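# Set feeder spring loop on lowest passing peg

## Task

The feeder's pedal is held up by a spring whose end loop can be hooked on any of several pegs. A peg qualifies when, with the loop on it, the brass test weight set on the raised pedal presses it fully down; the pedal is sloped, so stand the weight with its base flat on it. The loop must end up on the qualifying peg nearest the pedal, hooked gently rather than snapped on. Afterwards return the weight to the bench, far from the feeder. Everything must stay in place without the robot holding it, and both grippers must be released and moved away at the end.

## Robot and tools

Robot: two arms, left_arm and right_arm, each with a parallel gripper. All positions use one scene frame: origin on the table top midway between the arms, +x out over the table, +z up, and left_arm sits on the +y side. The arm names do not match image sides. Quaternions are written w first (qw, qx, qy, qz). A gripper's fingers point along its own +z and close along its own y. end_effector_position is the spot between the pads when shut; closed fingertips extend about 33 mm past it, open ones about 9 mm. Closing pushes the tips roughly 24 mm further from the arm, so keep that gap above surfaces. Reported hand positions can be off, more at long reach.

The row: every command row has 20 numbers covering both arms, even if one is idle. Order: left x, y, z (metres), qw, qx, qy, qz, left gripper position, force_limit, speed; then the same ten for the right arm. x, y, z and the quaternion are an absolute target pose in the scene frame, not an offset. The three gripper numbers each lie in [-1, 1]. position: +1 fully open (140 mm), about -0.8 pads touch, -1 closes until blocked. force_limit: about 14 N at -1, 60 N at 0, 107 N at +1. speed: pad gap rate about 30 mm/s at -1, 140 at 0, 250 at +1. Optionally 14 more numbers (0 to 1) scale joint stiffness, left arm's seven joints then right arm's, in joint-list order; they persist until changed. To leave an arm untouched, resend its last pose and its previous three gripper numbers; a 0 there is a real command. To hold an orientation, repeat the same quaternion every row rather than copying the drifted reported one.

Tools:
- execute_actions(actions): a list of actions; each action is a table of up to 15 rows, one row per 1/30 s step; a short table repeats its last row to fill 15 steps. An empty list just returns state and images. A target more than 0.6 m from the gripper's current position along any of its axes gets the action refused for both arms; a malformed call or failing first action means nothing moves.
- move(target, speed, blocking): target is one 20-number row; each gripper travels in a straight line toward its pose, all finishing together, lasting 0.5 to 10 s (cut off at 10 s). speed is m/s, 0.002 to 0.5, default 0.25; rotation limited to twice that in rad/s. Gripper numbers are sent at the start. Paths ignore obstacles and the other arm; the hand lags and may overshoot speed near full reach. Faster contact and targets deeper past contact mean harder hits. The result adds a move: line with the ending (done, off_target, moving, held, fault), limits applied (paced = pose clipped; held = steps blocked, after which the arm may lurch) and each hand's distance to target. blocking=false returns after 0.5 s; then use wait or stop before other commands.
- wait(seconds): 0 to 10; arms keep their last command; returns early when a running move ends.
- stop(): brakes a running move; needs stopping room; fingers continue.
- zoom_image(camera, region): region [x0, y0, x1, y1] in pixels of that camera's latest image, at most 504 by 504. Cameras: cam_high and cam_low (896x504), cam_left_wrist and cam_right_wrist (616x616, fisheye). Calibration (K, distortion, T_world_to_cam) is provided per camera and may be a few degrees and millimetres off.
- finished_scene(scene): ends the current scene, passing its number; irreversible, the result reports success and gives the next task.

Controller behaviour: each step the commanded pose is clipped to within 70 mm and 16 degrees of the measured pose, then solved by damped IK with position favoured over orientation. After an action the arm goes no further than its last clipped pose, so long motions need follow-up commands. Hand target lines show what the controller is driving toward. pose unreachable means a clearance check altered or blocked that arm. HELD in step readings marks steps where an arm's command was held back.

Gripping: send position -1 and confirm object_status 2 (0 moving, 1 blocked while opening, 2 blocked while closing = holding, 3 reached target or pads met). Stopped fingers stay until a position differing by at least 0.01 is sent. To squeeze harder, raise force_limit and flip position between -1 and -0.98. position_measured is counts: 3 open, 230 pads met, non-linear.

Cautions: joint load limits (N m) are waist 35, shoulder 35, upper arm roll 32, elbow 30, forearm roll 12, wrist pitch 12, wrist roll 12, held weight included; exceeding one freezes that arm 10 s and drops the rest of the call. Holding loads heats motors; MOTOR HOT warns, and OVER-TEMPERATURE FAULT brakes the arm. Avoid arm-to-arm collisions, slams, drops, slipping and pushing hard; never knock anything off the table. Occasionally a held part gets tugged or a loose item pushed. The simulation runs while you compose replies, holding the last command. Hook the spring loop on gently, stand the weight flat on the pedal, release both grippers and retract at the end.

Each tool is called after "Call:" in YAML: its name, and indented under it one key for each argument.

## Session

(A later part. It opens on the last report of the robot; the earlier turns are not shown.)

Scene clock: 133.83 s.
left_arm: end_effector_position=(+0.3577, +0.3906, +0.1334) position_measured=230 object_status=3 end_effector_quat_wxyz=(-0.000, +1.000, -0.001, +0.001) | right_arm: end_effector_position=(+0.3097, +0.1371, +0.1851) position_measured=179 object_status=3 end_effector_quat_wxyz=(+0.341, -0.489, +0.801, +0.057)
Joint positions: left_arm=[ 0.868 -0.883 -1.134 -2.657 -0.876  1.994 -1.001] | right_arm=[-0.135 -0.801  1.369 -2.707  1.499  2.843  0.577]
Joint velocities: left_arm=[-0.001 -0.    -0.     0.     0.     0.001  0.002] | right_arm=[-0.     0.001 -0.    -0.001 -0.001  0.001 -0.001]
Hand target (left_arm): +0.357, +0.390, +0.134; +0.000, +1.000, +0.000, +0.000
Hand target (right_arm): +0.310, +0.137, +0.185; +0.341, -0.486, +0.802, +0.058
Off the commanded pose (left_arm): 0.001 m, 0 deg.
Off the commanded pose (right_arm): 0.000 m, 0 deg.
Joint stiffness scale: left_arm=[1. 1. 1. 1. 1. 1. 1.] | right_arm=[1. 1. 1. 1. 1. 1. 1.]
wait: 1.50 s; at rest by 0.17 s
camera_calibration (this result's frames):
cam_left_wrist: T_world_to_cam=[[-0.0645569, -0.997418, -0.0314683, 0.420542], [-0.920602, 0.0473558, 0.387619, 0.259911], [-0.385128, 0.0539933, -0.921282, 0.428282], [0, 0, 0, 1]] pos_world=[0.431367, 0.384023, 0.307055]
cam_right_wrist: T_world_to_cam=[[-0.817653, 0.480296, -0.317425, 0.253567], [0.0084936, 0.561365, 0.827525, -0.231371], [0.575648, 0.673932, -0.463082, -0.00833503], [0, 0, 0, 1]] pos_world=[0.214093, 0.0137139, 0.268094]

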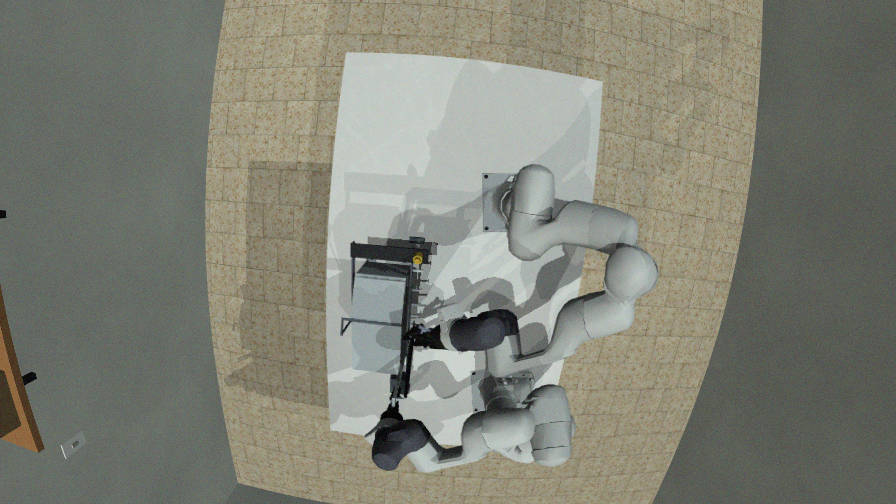

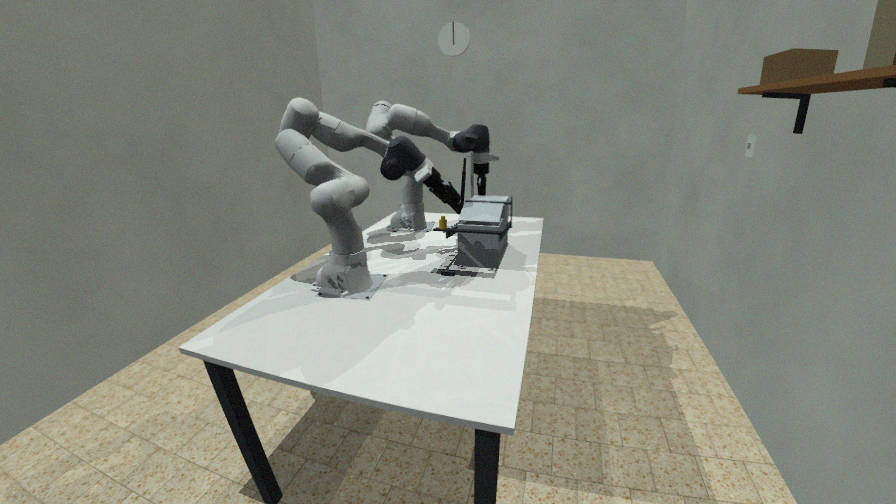

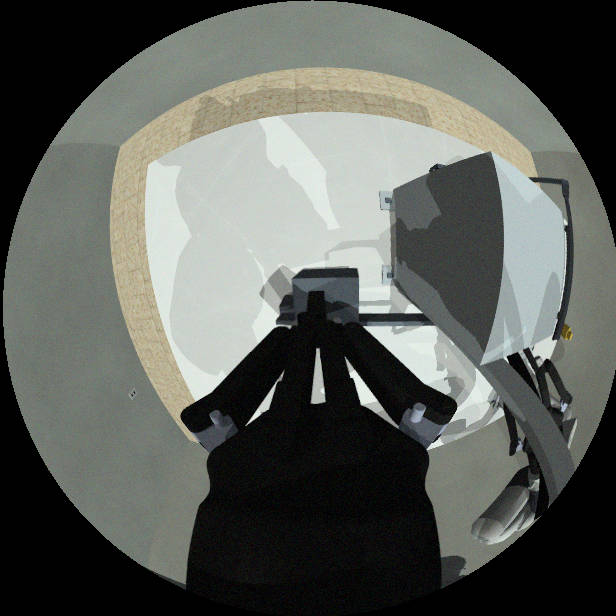

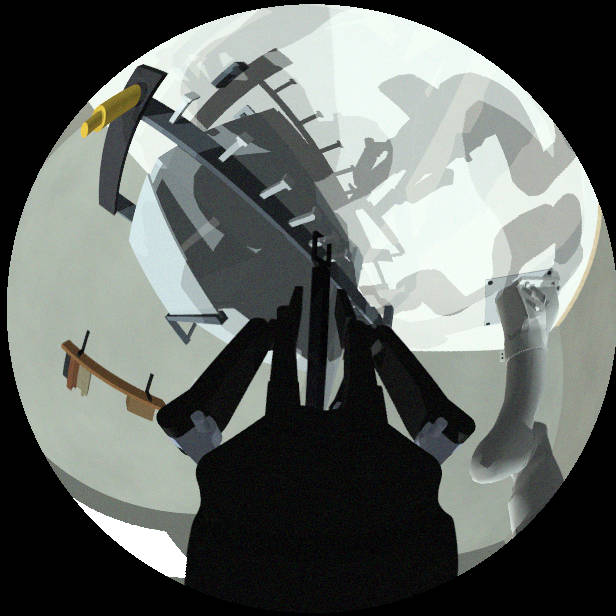

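Call:
move:
  target: [0.357,0.39,0.134,0,1,0,0,-1,-1,0,0.27,0.103,0.246,0.341,-0.486,0.802,0.058,-0.4,0.3,-1]
  speed: 0.1

Call:
move:
  target: [0.357,0.383,0.19,0,1,0,0,-1,-1,0,0.24,0.085,0.27,0.341,-0.486,0.802,0.058,-0.4,0.3,-1]
  speed: 0.02

Call:
zoom_image:
  camera: "cam_low"
  region: [410, 170, 520, 280]

Scene clock: 135.83 s.
left_arm: end_effector_position=(+0.3577, +0.3906, +0.1334) position_measured=230 object_status=3 end_effector_quat_wxyz=(-0.000, +1.000, -0.001, +0.001) | right_arm: end_effector_position=(+0.2728, +0.1016, +0.2445) position_measured=179 object_status=3 end_effector_quat_wxyz=(+0.342, -0.490, +0.800, +0.053)
Joint positions: left_arm=[ 0.868 -0.883 -1.134 -2.657 -0.876  1.994 -1.001] | right_arm=[ 0.141 -1.089  1.089 -2.847  1.193  2.59   0.859]
Joint velocities: left_arm=[-0.001  0.    -0.001 -0.001 -0.     0.001  0.001] | right_arm=[-0.002 -0.002 -0.001  0.    -0.    -0.012  0.028]
Hand target (left_arm): +0.357, +0.390, +0.134; +0.000, +1.000, +0.000, +0.000
Hand target (right_arm): +0.273, +0.102, +0.244; +0.341, -0.485, +0.804, +0.055
Off the commanded pose (left_arm): 0.001 m, 0 deg.
Off the commanded pose (right_arm): 0.003 m, 1 deg.
Joint stiffness scale: left_arm=[1. 1. 1. 1. 1. 1. 1.] | right_arm=[1. 1. 1. 1. 1. 1. 1.]
move: done
camera_calibration (this result's frames):
cam_left_wrist: T_world_to_cam=[[-0.0646152, -0.99741, -0.0315936, 0.420576], [-0.920599, 0.0473609, 0.387626, 0.259888], [-0.385125, 0.0541315, -0.921275, 0.428263], [0, 0, 0, 1]] pos_world=[0.431363, 0.383996, 0.307096]
cam_right_wrist: T_world_to_cam=[[-0.81592, 0.477818, -0.325522, 0.261082], [0.00293996, 0.566448, 0.824092, -0.258481], [0.578157, 0.671436, -0.463581, 0.0640641], [0, 0, 0, 1]] pos_world=[0.176743, -0.0213484, 0.327699]

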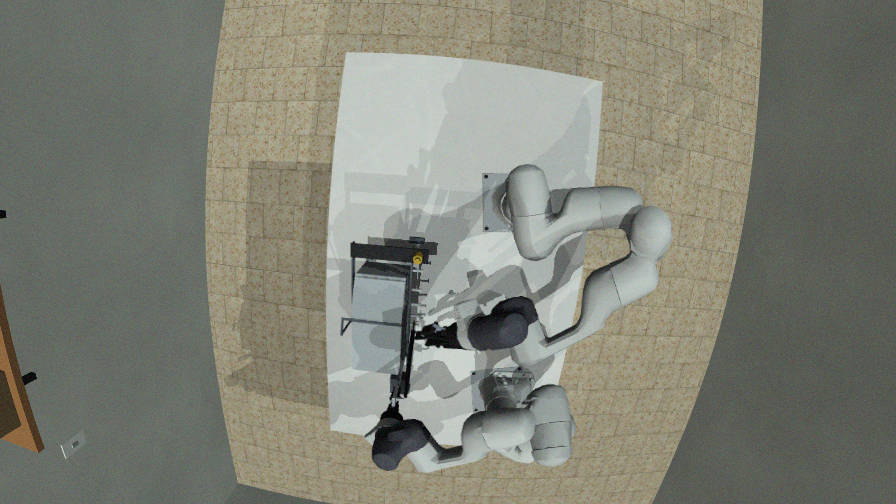

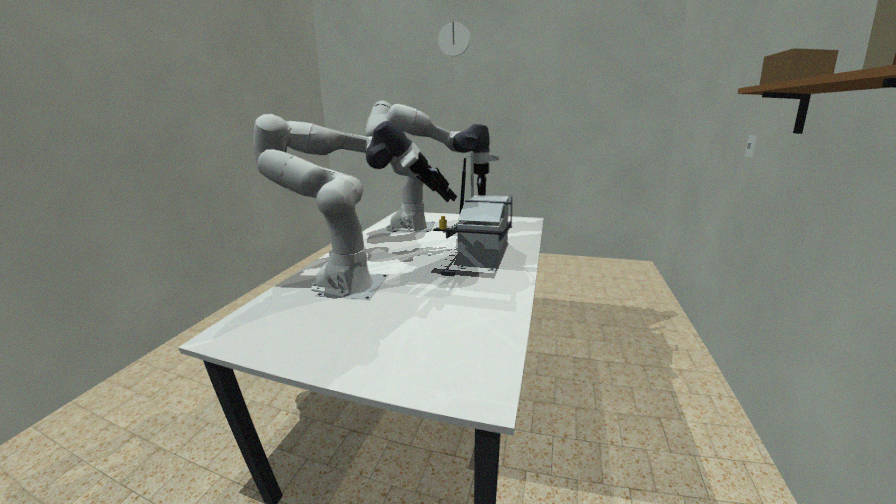

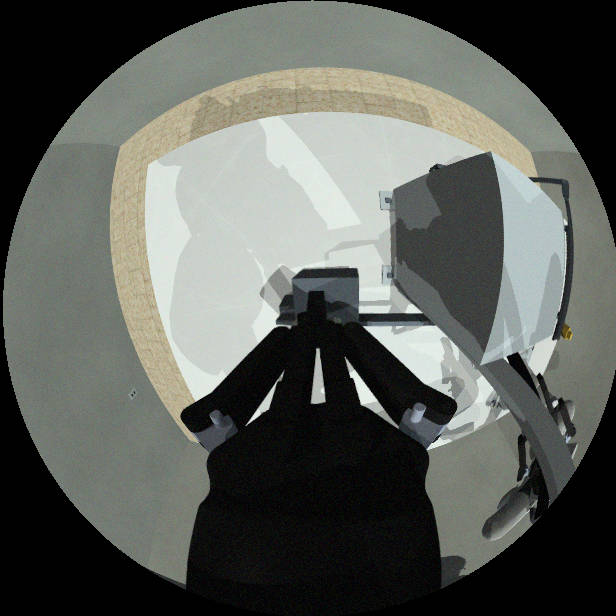

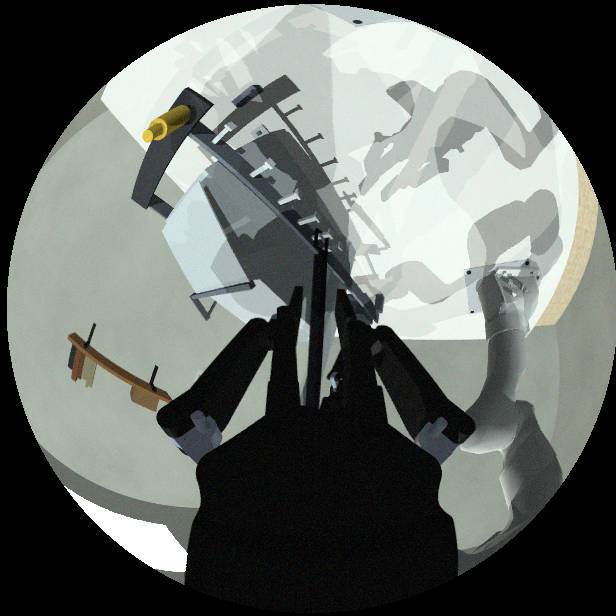

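Scene clock: 138.90 s.
left_arm: end_effector_position=(+0.3587, +0.3835, +0.1887) position_measured=230 object_status=3 end_effector_quat_wxyz=(+0.000, +1.000, -0.002, +0.002) | right_arm: end_effector_position=(+0.2428, +0.0857, +0.2712) position_measured=179 object_status=3 end_effector_quat_wxyz=(+0.344, -0.489, +0.800, +0.055)
Joint positions: left_arm=[ 0.834 -0.939 -1.007 -2.581 -0.79   1.849 -1.037] | right_arm=[ 0.24  -1.28   1.002 -2.89   1.092  2.423  0.972]
Joint velocities: left_arm=[ 0.001 -0.005  0.001  0.001  0.004 -0.016 -0.008] | right_arm=[ 0.    -0.012 -0.001 -0.001 -0.003 -0.025  0.018]
Hand target (left_arm): +0.357, +0.383, +0.190; +0.000, +1.000, +0.000, -0.000
Hand target (right_arm): +0.242, +0.085, +0.270; +0.341, -0.485, +0.803, +0.057
Off the commanded pose (left_arm): 0.002 m, 0 deg.
Off the commanded pose (right_arm): 0.003 m, 1 deg.
Joint stiffness scale: left_arm=[1. 1. 1. 1. 1. 1. 1.] | right_arm=[1. 1. 1. 1. 1. 1. 1.]
move: done
camera_calibration (this result's frames):
cam_left_wrist: T_world_to_cam=[[-0.066598, -0.997303, -0.030837, 0.415868], [-0.920943, 0.049547, 0.386534, 0.239145], [-0.383964, 0.0541415, -0.921759, 0.479655], [0, 0, 0, 1]] pos_world=[0.432105, 0.376928, 0.362513]
cam_right_wrist: T_world_to_cam=[[-0.814882, 0.48075, -0.3238, 0.251945], [0.00230131, 0.561315, 0.827599, -0.271743], [0.579622, 0.673651, -0.458512, 0.102494], [0, 0, 0, 1]] pos_world=[0.146523, -0.0376347, 0.353469]

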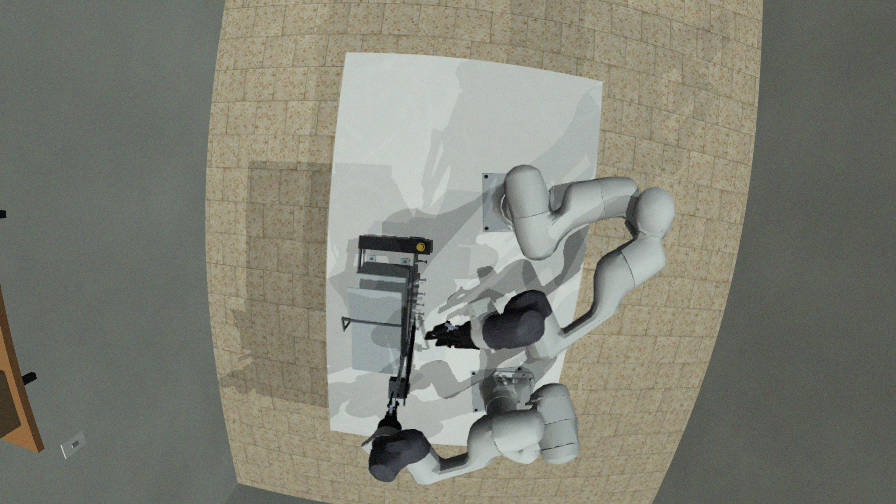

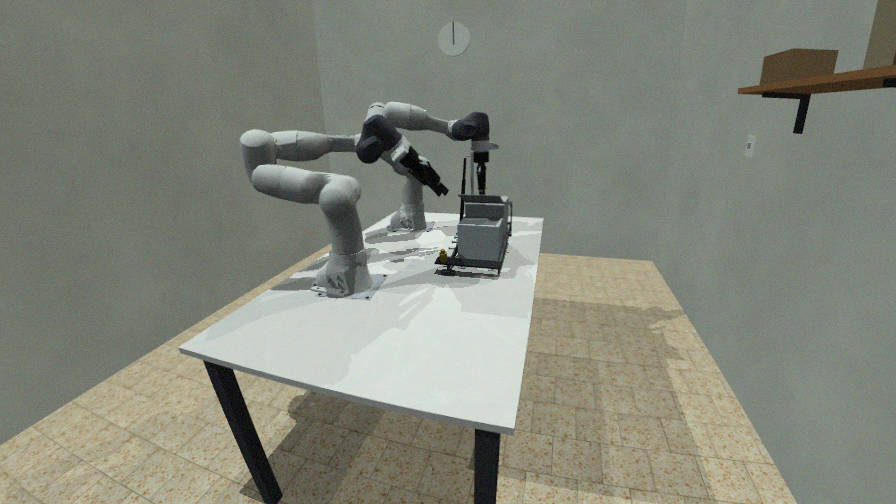

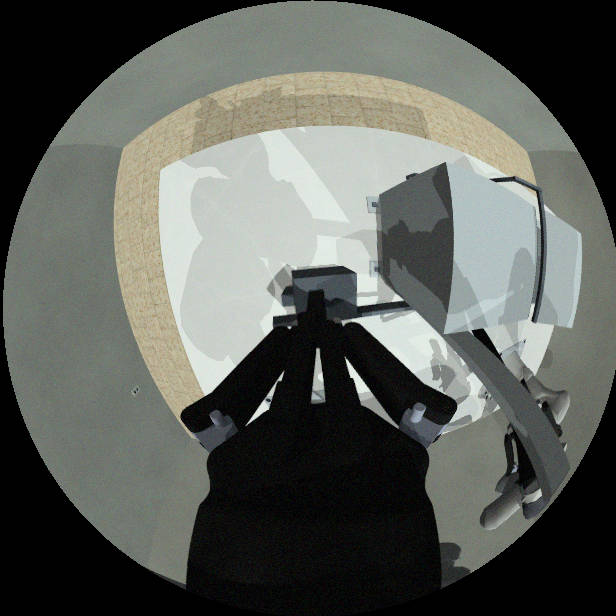

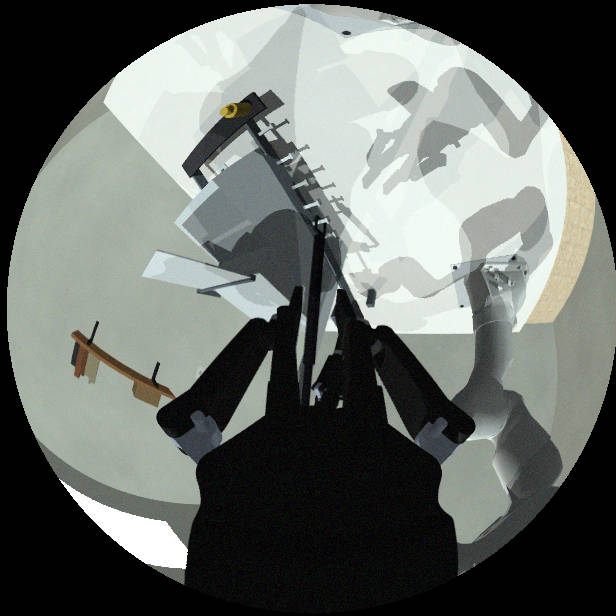

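Region (410, 170, 520, 280) of cam_low's 896x504 image, scaled by 4.582, with more detail than that image has.

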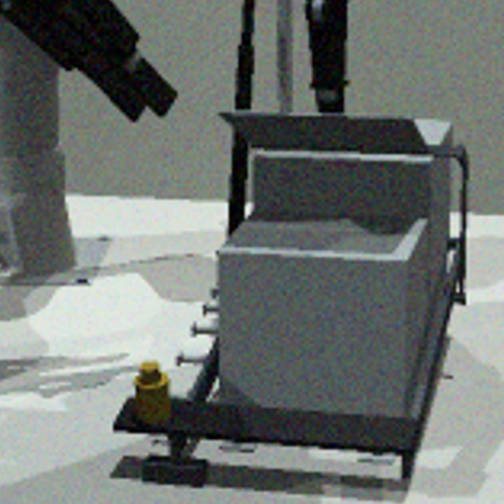

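Call:
execute_actions:
  actions: []

Call:
move:
  target: [0.357,0.39,0.126,0,1,0,0,-1,-1,0,0.2,-0.03,0.31,0.2,-0.6,0.77,0.0,-0.2,0,0]
  speed: 0.05

Scene clock: 140.23 s.
left_arm: end_effector_position=(+0.3580, +0.3832, +0.1887) position_measured=230 object_status=3 end_effector_quat_wxyz=(+0.001, +1.000, -0.001, +0.001) | right_arm: end_effector_position=(+0.2422, +0.0853, +0.2703) position_measured=179 object_status=3 end_effector_quat_wxyz=(+0.343, -0.487, +0.801, +0.056)
Joint positions: left_arm=[ 0.834 -0.939 -1.007 -2.581 -0.79   1.846 -1.039] | right_arm=[ 0.24  -1.281  1.002 -2.89   1.091  2.419  0.978]
Joint velocities: left_arm=[ 0.    -0.    -0.001  0.001  0.001  0.     0.002] | right_arm=[ 0.001 -0.001  0.    -0.001 -0.     0.001  0.002]
Hand target (left_arm): +0.357, +0.383, +0.190; +0.000, +1.000, +0.000, -0.000
Hand target (right_arm): +0.242, +0.085, +0.270; +0.341, -0.485, +0.803, +0.057
Off the commanded pose (left_arm): 0.002 m, 0 deg.
Off the commanded pose (right_arm): 0.002 m, 0 deg.
Joint stiffness scale: left_arm=[1. 1. 1. 1. 1. 1. 1.] | right_arm=[1. 1. 1. 1. 1. 1. 1.]
camera_calibration (this result's frames):
cam_left_wrist: T_world_to_cam=[[-0.0652345, -0.997423, -0.0298706, 0.414831], [-0.920161, 0.048546, 0.38852, 0.238282], [-0.386068, 0.0528307, -0.920956, 0.480472], [0, 0, 0, 1]] pos_world=[0.431814, 0.37681, 0.362308]
cam_right_wrist: T_world_to_cam=[[-0.814666, 0.484085, -0.319344, 0.249791], [0.00861044, 0.560696, 0.827977, -0.272357], [0.579866, 0.671775, -0.460948, 0.103456], [0, 0, 0, 1]] pos_world=[0.145851, -0.0377099, 0.352962]

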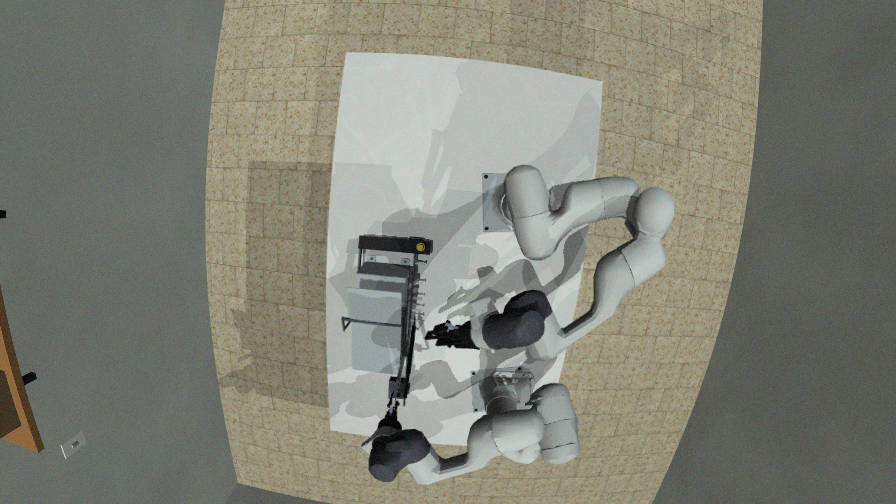

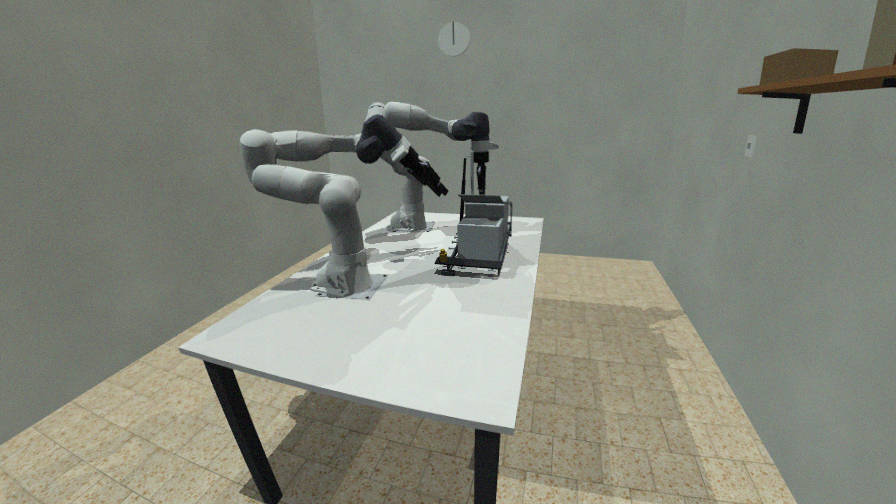

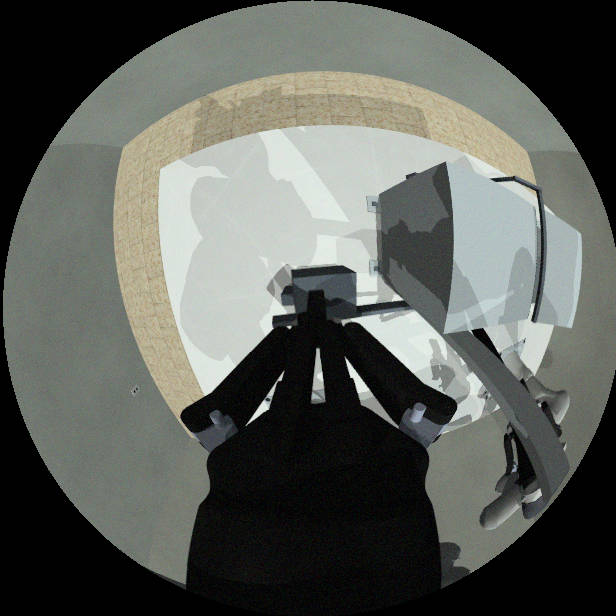

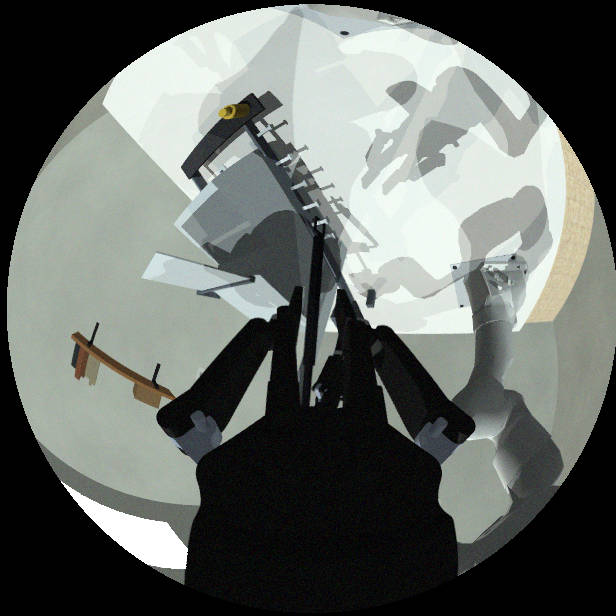

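Scene clock: 144.53 s.
left_arm: end_effector_position=(+0.3561, +0.3890, +0.1297) position_measured=230 object_status=3 end_effector_quat_wxyz=(+0.000, +1.000, +0.000, -0.001) | right_arm: end_effector_position=(+0.2021, -0.0294, +0.3112) position_measured=154 object_status=3 end_effector_quat_wxyz=(+0.202, -0.598, +0.775, +0.002)
Joint positions: left_arm=[ 0.866 -0.878 -1.143 -2.66  -0.879  2.    -1.006] | right_arm=[ 0.356 -1.354  0.496 -2.825  0.505  1.916  0.874]
Joint velocities: left_arm=[-0.001  0.001  0.     0.001  0.001 -0.     0.004] | right_arm=[ 0.006  0.003 -0.005 -0.001 -0.011 -0.006 -0.003]
Hand target (left_arm): +0.356, +0.390, +0.127; -0.001, +1.000, +0.000, +0.000
Hand target (right_arm): +0.201, -0.030, +0.311; +0.200, -0.603, +0.773, +0.001
Off the commanded pose (left_arm): 0.004 m, 0 deg.
Off the commanded pose (right_arm): 0.002 m, 1 deg.
Joint stiffness scale: left_arm=[1. 1. 1. 1. 1. 1. 1.] | right_arm=[1. 1. 1. 1. 1. 1. 1.]
move: off_target (left_arm)
camera_calibration (this result's frames):
cam_left_wrist: T_world_to_cam=[[-0.0629257, -0.997541, -0.0308549, 0.418155], [-0.918759, 0.0458264, 0.392151, 0.259307], [-0.389773, 0.0530246, -0.919383, 0.426168], [0, 0, 0, 1]] pos_world=[0.430662, 0.382646, 0.303026]
cam_right_wrist: T_world_to_cam=[[-0.925647, 0.229831, -0.300591, 0.294805], [-0.010037, 0.779207, 0.626686, -0.168696], [0.378255, 0.583108, -0.718964, 0.341079], [0, 0, 0, 1]] pos_world=[0.142177, -0.135192, 0.439559]

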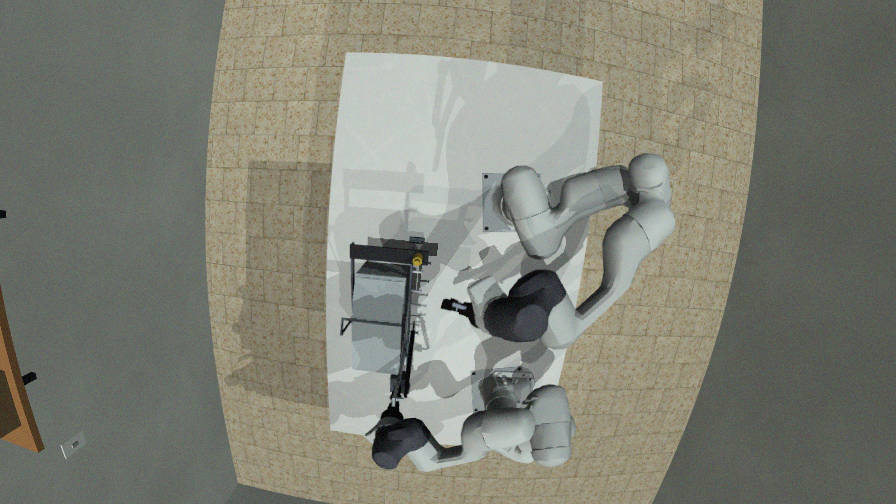

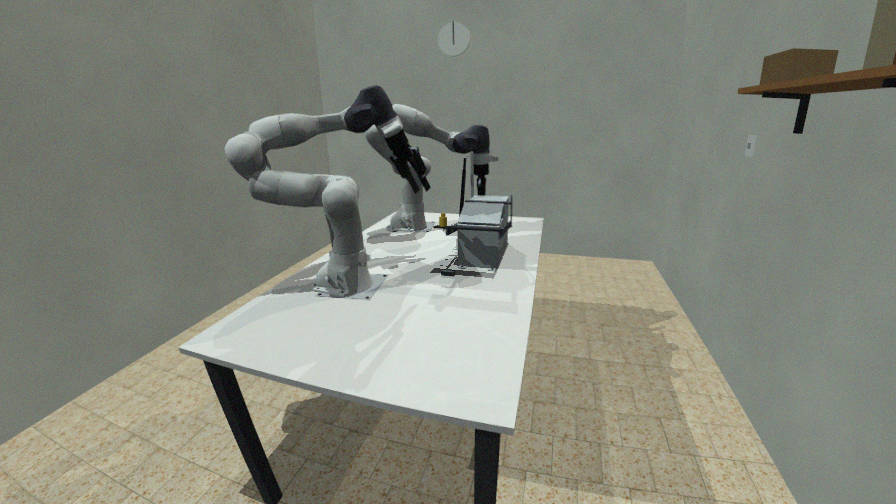

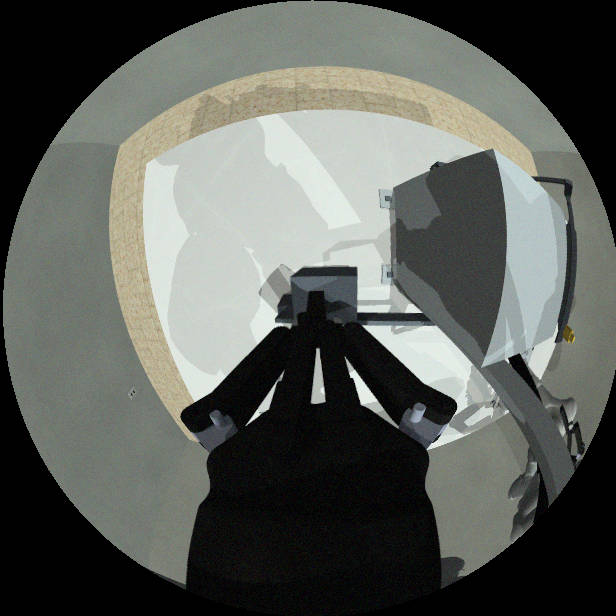

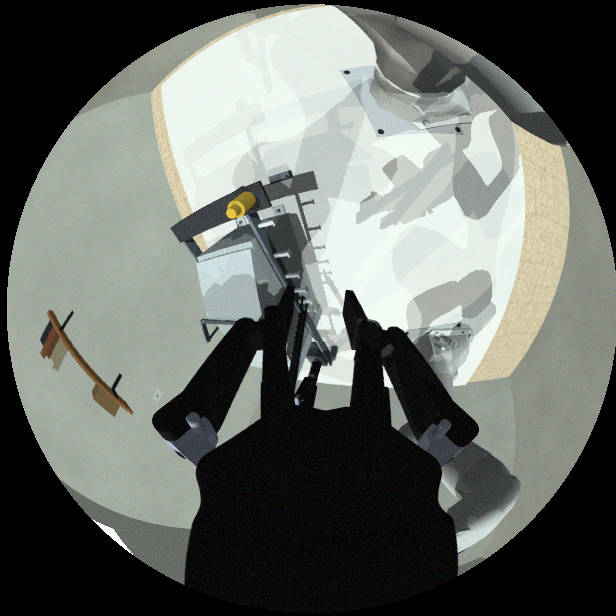

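Call:
move:
  target: [0.357,0.39,0.124,0,1,0,0,-1,-1,0,0.32,-0.11,0.285,0.077,0.703,-0.703,0.077,-0.2,0,0]
  speed: 0.2

Scene clock: 146.87 s.
left_arm: end_effector_position=(+0.3563, +0.3890, +0.1293) position_measured=230 object_status=3 end_effector_quat_wxyz=(+0.001, +1.000, -0.001, -0.001) | right_arm: end_effector_position=(+0.3179, -0.1087, +0.2862) position_measured=154 object_status=3 end_effector_quat_wxyz=(-0.075, -0.702, +0.704, -0.071)
Joint positions: left_arm=[ 0.87  -0.878 -1.144 -2.659 -0.882  1.999 -1.001] | right_arm=[ 0.208 -0.56   0.343 -2.402  0.013  1.746  0.606]
Joint velocities: left_arm=[ 0.001 -0.001 -0.003  0.     0.    -0.001 -0.001] | right_arm=[ 0.001  0.002 -0.001  0.001 -0.006 -0.009 -0.019]
Hand target (left_arm): +0.357, +0.390, +0.124; -0.000, +1.000, +0.000, +0.000
Hand target (right_arm): +0.317, -0.110, +0.286; +0.078, +0.707, -0.699, +0.071
Off the commanded pose (left_arm): 0.005 m, 0 deg.
Off the commanded pose (right_arm): 0.003 m, 1 deg.
Joint stiffness scale: left_arm=[1. 1. 1. 1. 1. 1. 1.] | right_arm=[1. 1. 1. 1. 1. 1. 1.]
move: off_target (left_arm)
camera_calibration (this result's frames):
cam_left_wrist: T_world_to_cam=[[-0.0648776, -0.997476, -0.0288571, 0.418581], [-0.918593, 0.0483996, 0.39223, 0.25857], [-0.389843, 0.0519548, -0.919415, 0.426362], [0, 0, 0, 1]] pos_world=[0.430891, 0.382858, 0.302664]
cam_right_wrist: T_world_to_cam=[[-0.996952, -0.0739941, -0.024728, 0.323472], [-0.0773618, 0.978594, 0.190706, 0.0777236], [0.0100875, 0.192038, -0.981336, 0.475152], [0, 0, 0, 1]] pos_world=[0.323706, -0.143372, 0.45946]

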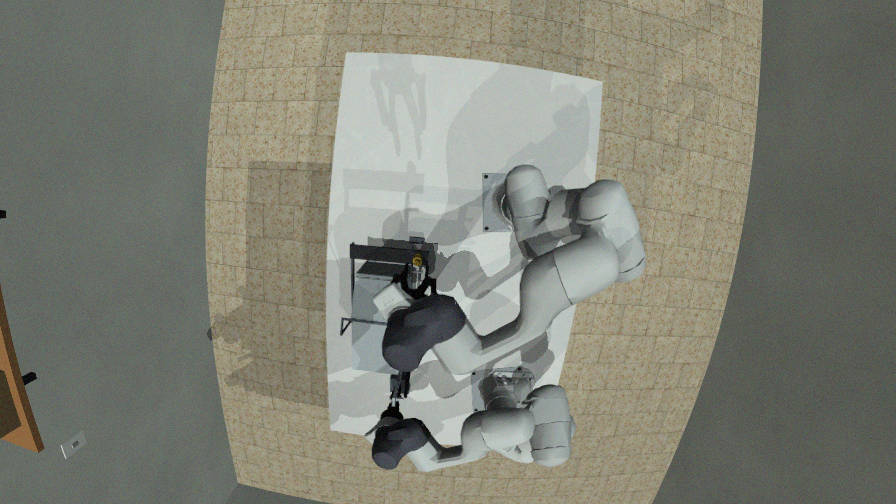

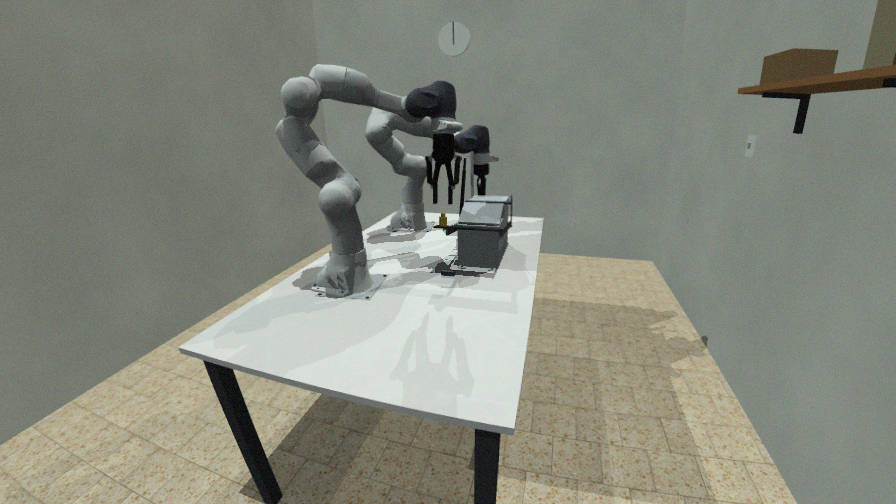

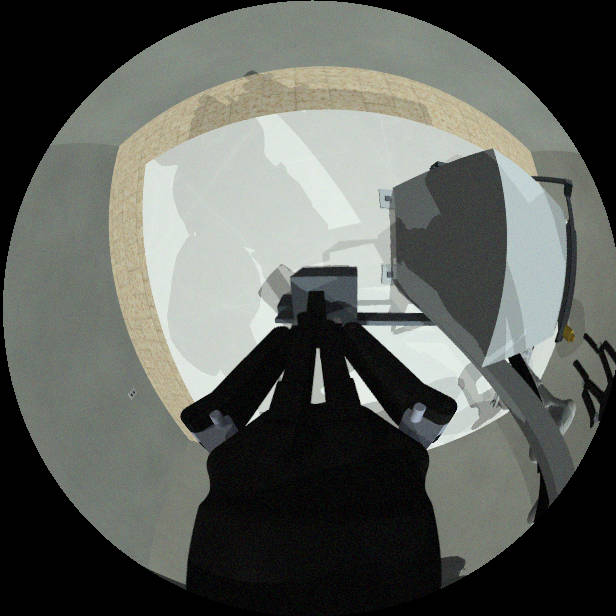

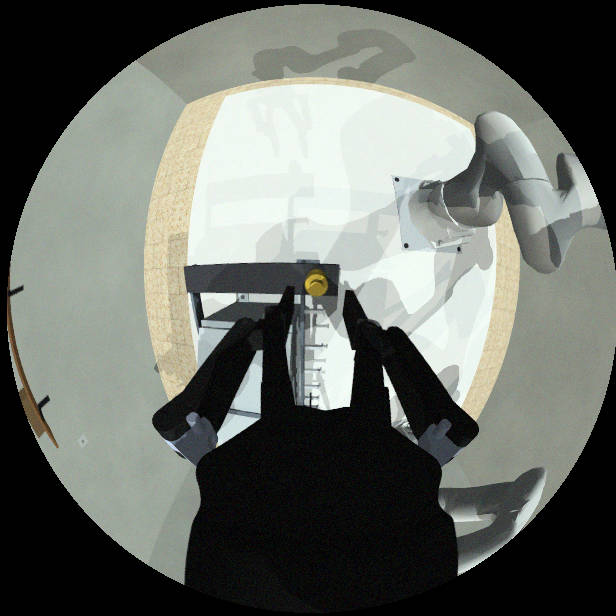

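Call:
move:
  target: [0.357,0.39,0.124,0,1,0,0,-1,-1,0,0.320,-0.1235,0.224,0.077,0.703,-0.703,0.077,-0.2,0,0]
  speed: 0.1

Call:
zoom_image:
  camera: "cam_right_wrist"
  region: [250,230,390,370]

Scene clock: 148.27 s.
left_arm: end_effector_position=(+0.3565, +0.3891, +0.1294) position_measured=230 object_status=3 end_effector_quat_wxyz=(+0.001, +1.000, -0.001, -0.001) | right_arm: end_effector_position=(+0.3174, -0.1236, +0.2253) position_measured=154 object_status=3 end_effector_quat_wxyz=(-0.078, -0.705, +0.701, -0.075)
Joint positions: left_arm=[ 0.872 -0.88  -1.145 -2.659 -0.883  1.997 -1.   ] | right_arm=[ 0.207 -0.55   0.348 -2.555  0.004  1.904  0.603]
Joint velocities: left_arm=[ 0.     0.    -0.001 -0.    -0.001 -0.001  0.001] | right_arm=[-0.001 -0.    -0.001 -0.001 -0.001  0.01   0.001]
Hand target (left_arm): +0.357, +0.390, +0.124; -0.000, +1.000, +0.000, -0.000
Hand target (right_arm): +0.318, -0.124, +0.224; +0.077, +0.704, -0.702, +0.077
Off the commanded pose (left_arm): 0.005 m, 0 deg.
Off the commanded pose (right_arm): 0.003 m, 0 deg.
Joint stiffness scale: left_arm=[1. 1. 1. 1. 1. 1. 1.] | right_arm=[1. 1. 1. 1. 1. 1. 1.]
move: off_target (left_arm)
camera_calibration (this result's frames):
cam_left_wrist: T_world_to_cam=[[-0.0650601, -0.997474, -0.0285098, 0.418664], [-0.918645, 0.0487123, 0.39207, 0.258639], [-0.389691, 0.0516985, -0.919493, 0.426495], [0, 0, 0, 1]] pos_world=[0.431037, 0.382958, 0.302691]
cam_right_wrist: T_world_to_cam=[[-0.996231, -0.0833716, -0.0239251, 0.318741], [-0.0863346, 0.979669, 0.181095, 0.109053], [0.0083405, 0.182479, -0.983174, 0.418069], [0, 0, 0, 1]] pos_world=[0.323468, -0.156551, 0.398911]

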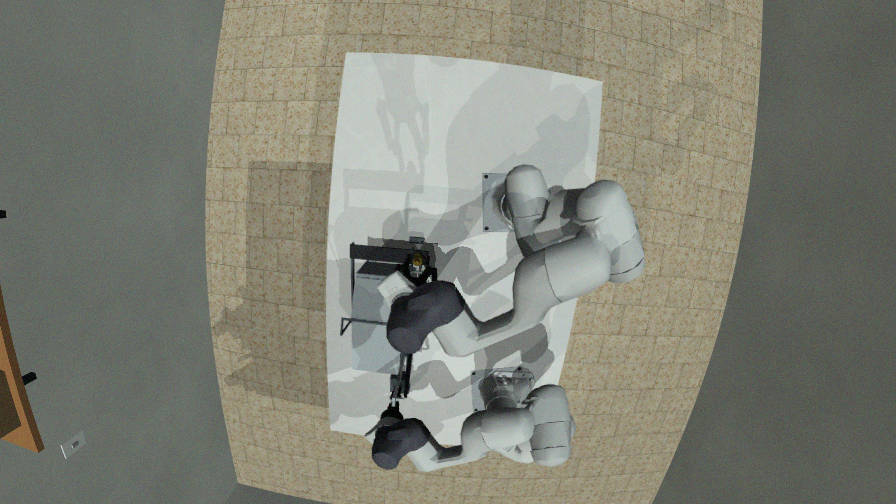

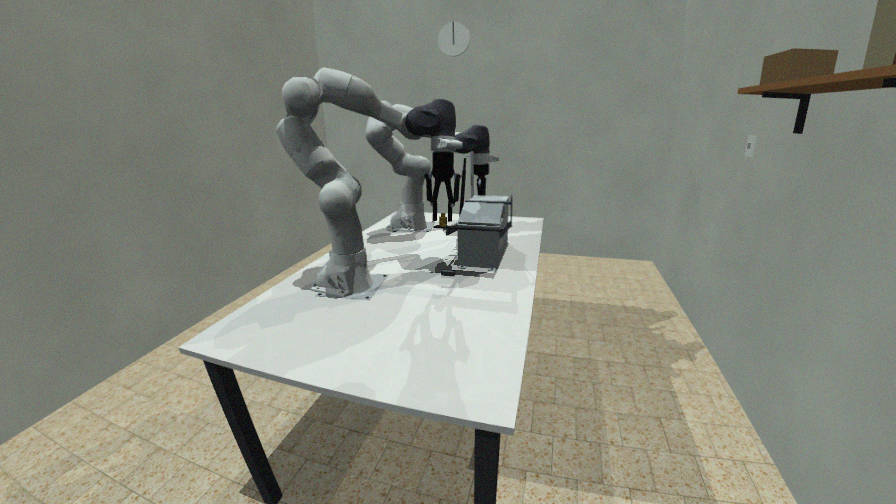

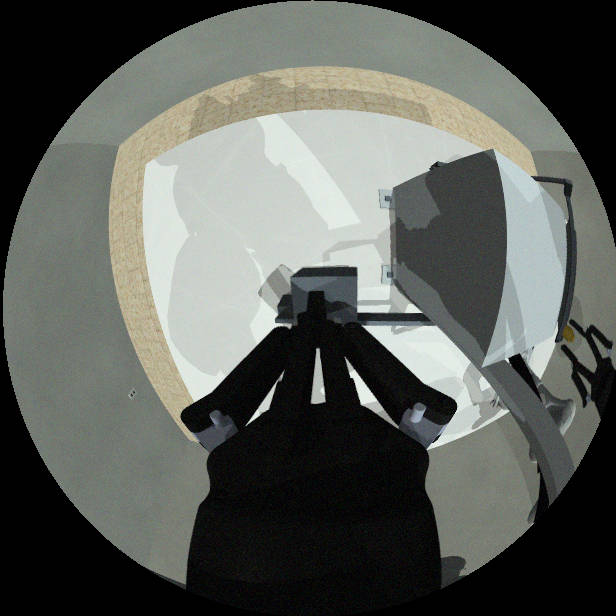

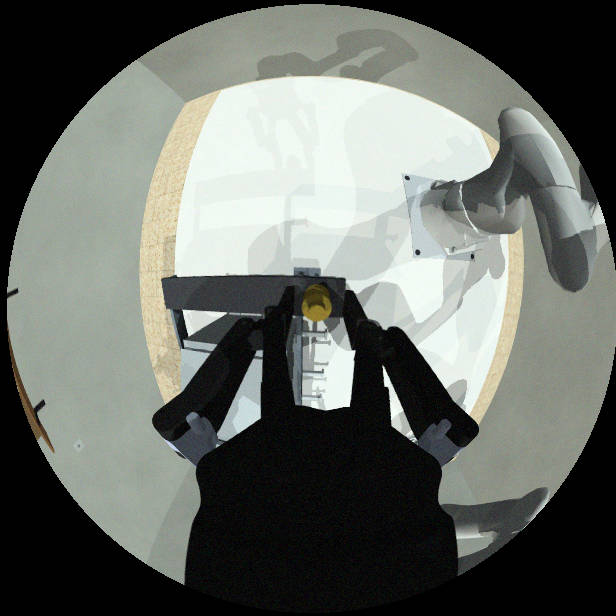

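Region (250, 230, 390, 370) of cam_right_wrist's 616x616 image, scaled by 3.600, with more detail than that image has.

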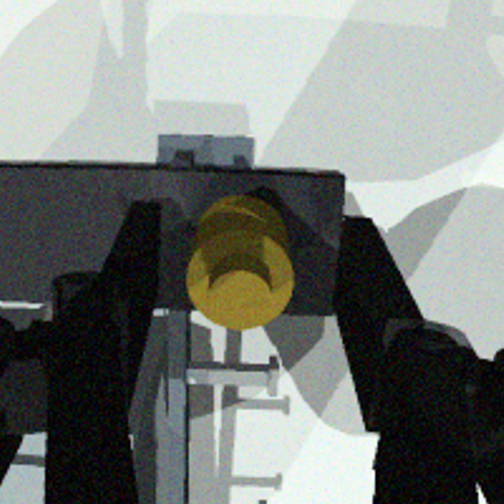

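Call:
execute_actions:
  actions:
    - [[0.357,0.39,0.124,0,1,0,0,-1,-1,0,0.322,-0.1225,0.222,0.077,0.703,-0.703,0.077,-0.2,0,0]]
    - [[0.357,0.39,0.124,0,1,0,0,-1,-1,0,0.322,-0.1225,0.222,0.077,0.703,-0.703,0.077,-1,0,-0.5]]
    - [[0.357,0.39,0.124,0,1,0,0,-1,-1,0,0.322,-0.1225,0.222,0.077,0.703,-0.703,0.077,-1,0,-0.5]]

Scene clock: 150.67 s.
left_arm: end_effector_position=(+0.3565, +0.3891, +0.1294) position_measured=230 object_status=3 end_effector_quat_wxyz=(+0.001, +1.000, -0.001, -0.001) | right_arm: end_effector_position=(+0.3204, -0.1227, +0.2220) position_measured=193 object_status=2 end_effector_quat_wxyz=(-0.078, -0.705, +0.701, -0.076)
Joint positions: left_arm=[ 0.872 -0.88  -1.146 -2.659 -0.883  1.997 -0.999] | right_arm=[ 0.202 -0.536  0.352 -2.553  0.001  1.915  0.605]
Joint velocities: left_arm=[ 0.001 -0.001  0.    -0.001  0.001  0.    -0.001] | right_arm=[ 0.001  0.001 -0.001  0.001  0.002  0.001  0.   ]
Hand target (left_arm): +0.357, +0.390, +0.124; -0.000, +1.000, +0.000, -0.000
Hand target (right_arm): +0.322, -0.122, +0.222; +0.077, +0.703, -0.703, +0.077
Off the commanded pose (left_arm): 0.005 m, 0 deg.
Off the commanded pose (right_arm): 0.002 m, 0 deg.
Joint stiffness scale: left_arm=[1. 1. 1. 1. 1. 1. 1.] | right_arm=[1. 1. 1. 1. 1. 1. 1.]
Step readings (end_effector_position; steps 1 to 15: 1st action; 16 to 30: 2nd action; 31 to 45: 3rd action):
0: left_arm (+0.3565, +0.3891, +0.1293) | right_arm (+0.3178, -0.1233, +0.2254)
1: left_arm (+0.3565, +0.3891, +0.1293) | right_arm (+0.3183, -0.1231, +0.2251)
2: left_arm (+0.3565, +0.3891, +0.1293) | right_arm (+0.3188, -0.1229, +0.2243)
4: left_arm (+0.3565, +0.3891, +0.1293) | right_arm (+0.3191, -0.1232, +0.2226)
8: left_arm (+0.3565, +0.3891, +0.1293) | right_arm (+0.3196, -0.1232, +0.2218)
15: left_arm (+0.3565, +0.3891, +0.1293) | right_arm (+0.3200, -0.1229, +0.2218)
16: left_arm (+0.3565, +0.3891, +0.1293) | right_arm (+0.3201, -0.1229, +0.2219)
17: left_arm (+0.3565, +0.3891, +0.1293) | right_arm (+0.3201, -0.1229, +0.2219)
19: left_arm (+0.3565, +0.3891, +0.1293) | right_arm (+0.3202, -0.1229, +0.2219)
23: left_arm (+0.3565, +0.3891, +0.1293) | right_arm (+0.3203, -0.1228, +0.2220)
30: left_arm (+0.3565, +0.3891, +0.1294) | right_arm (+0.3204, -0.1227, +0.2220)
31: left_arm (+0.3565, +0.3891, +0.1294) | right_arm (+0.3204, -0.1227, +0.2220)
32: left_arm (+0.3565, +0.3891, +0.1294) | right_arm (+0.3204, -0.1227, +0.2220)
34: left_arm (+0.3565, +0.3891, +0.1294) | right_arm (+0.3204, -0.1227, +0.2220)
38: left_arm (+0.3565, +0.3891, +0.1294) | right_arm (+0.3204, -0.1227, +0.2220)
45: end_effector_position above
camera_calibration (this result's frames):
cam_left_wrist: T_world_to_cam=[[-0.0656803, -0.997426, -0.0287705, 0.418901], [-0.91862, 0.0491818, 0.392069, 0.258454], [-0.389644, 0.0521804, -0.919486, 0.4263], [0, 0, 0, 1]] pos_world=[0.43104, 0.382867, 0.302697]
cam_right_wrist: T_world_to_cam=[[-0.996223, -0.083591, -0.02351, 0.321623], [-0.0864645, 0.979888, 0.179841, 0.109422], [0.00800417, 0.181194, -0.983415, 0.414648], [0, 0, 0, 1]] pos_world=[0.32655, -0.155469, 0.395654]

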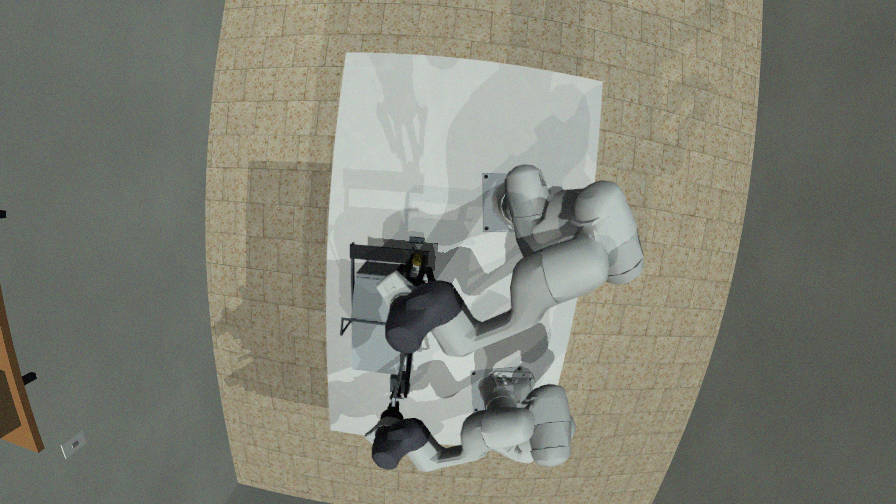

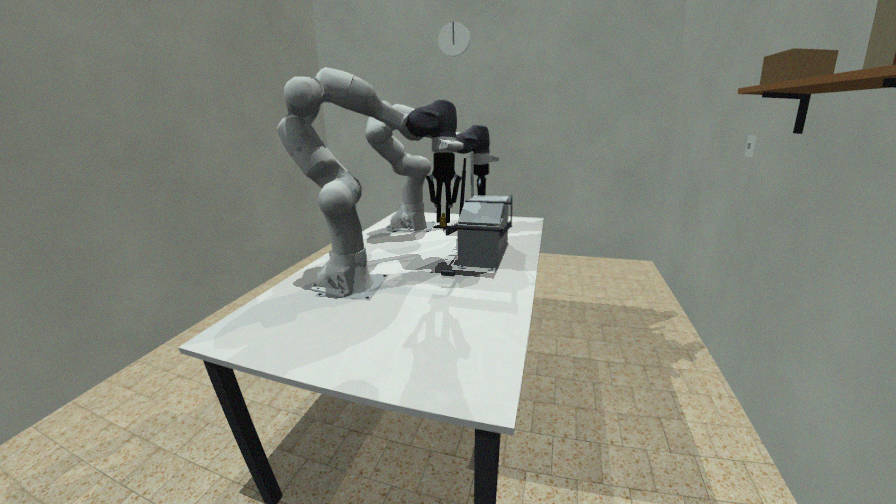

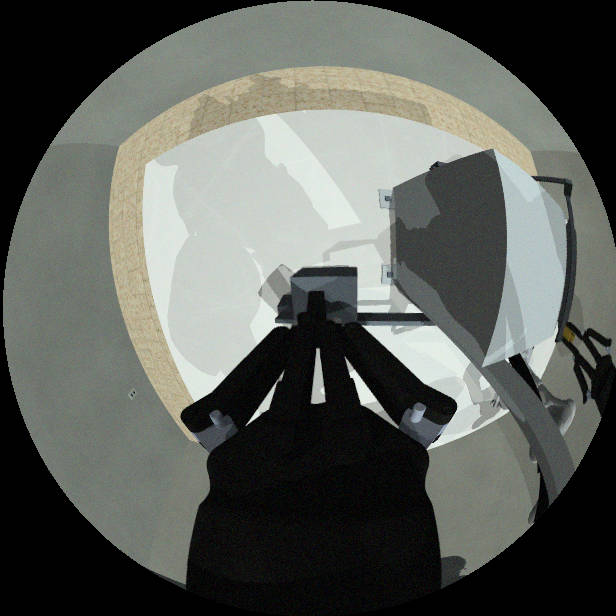

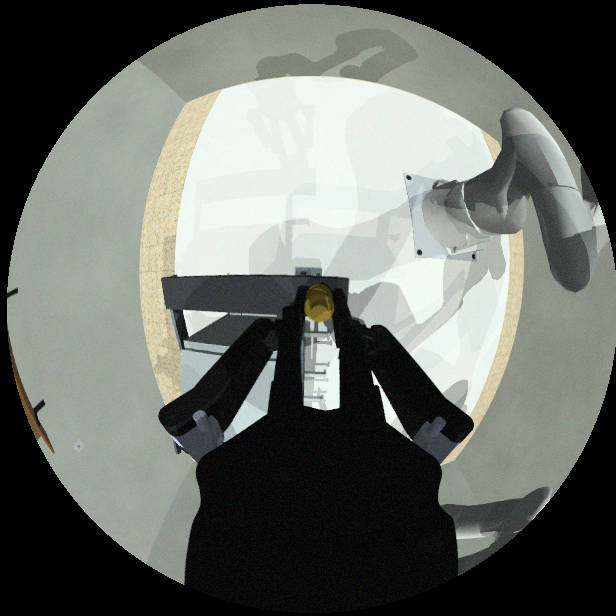

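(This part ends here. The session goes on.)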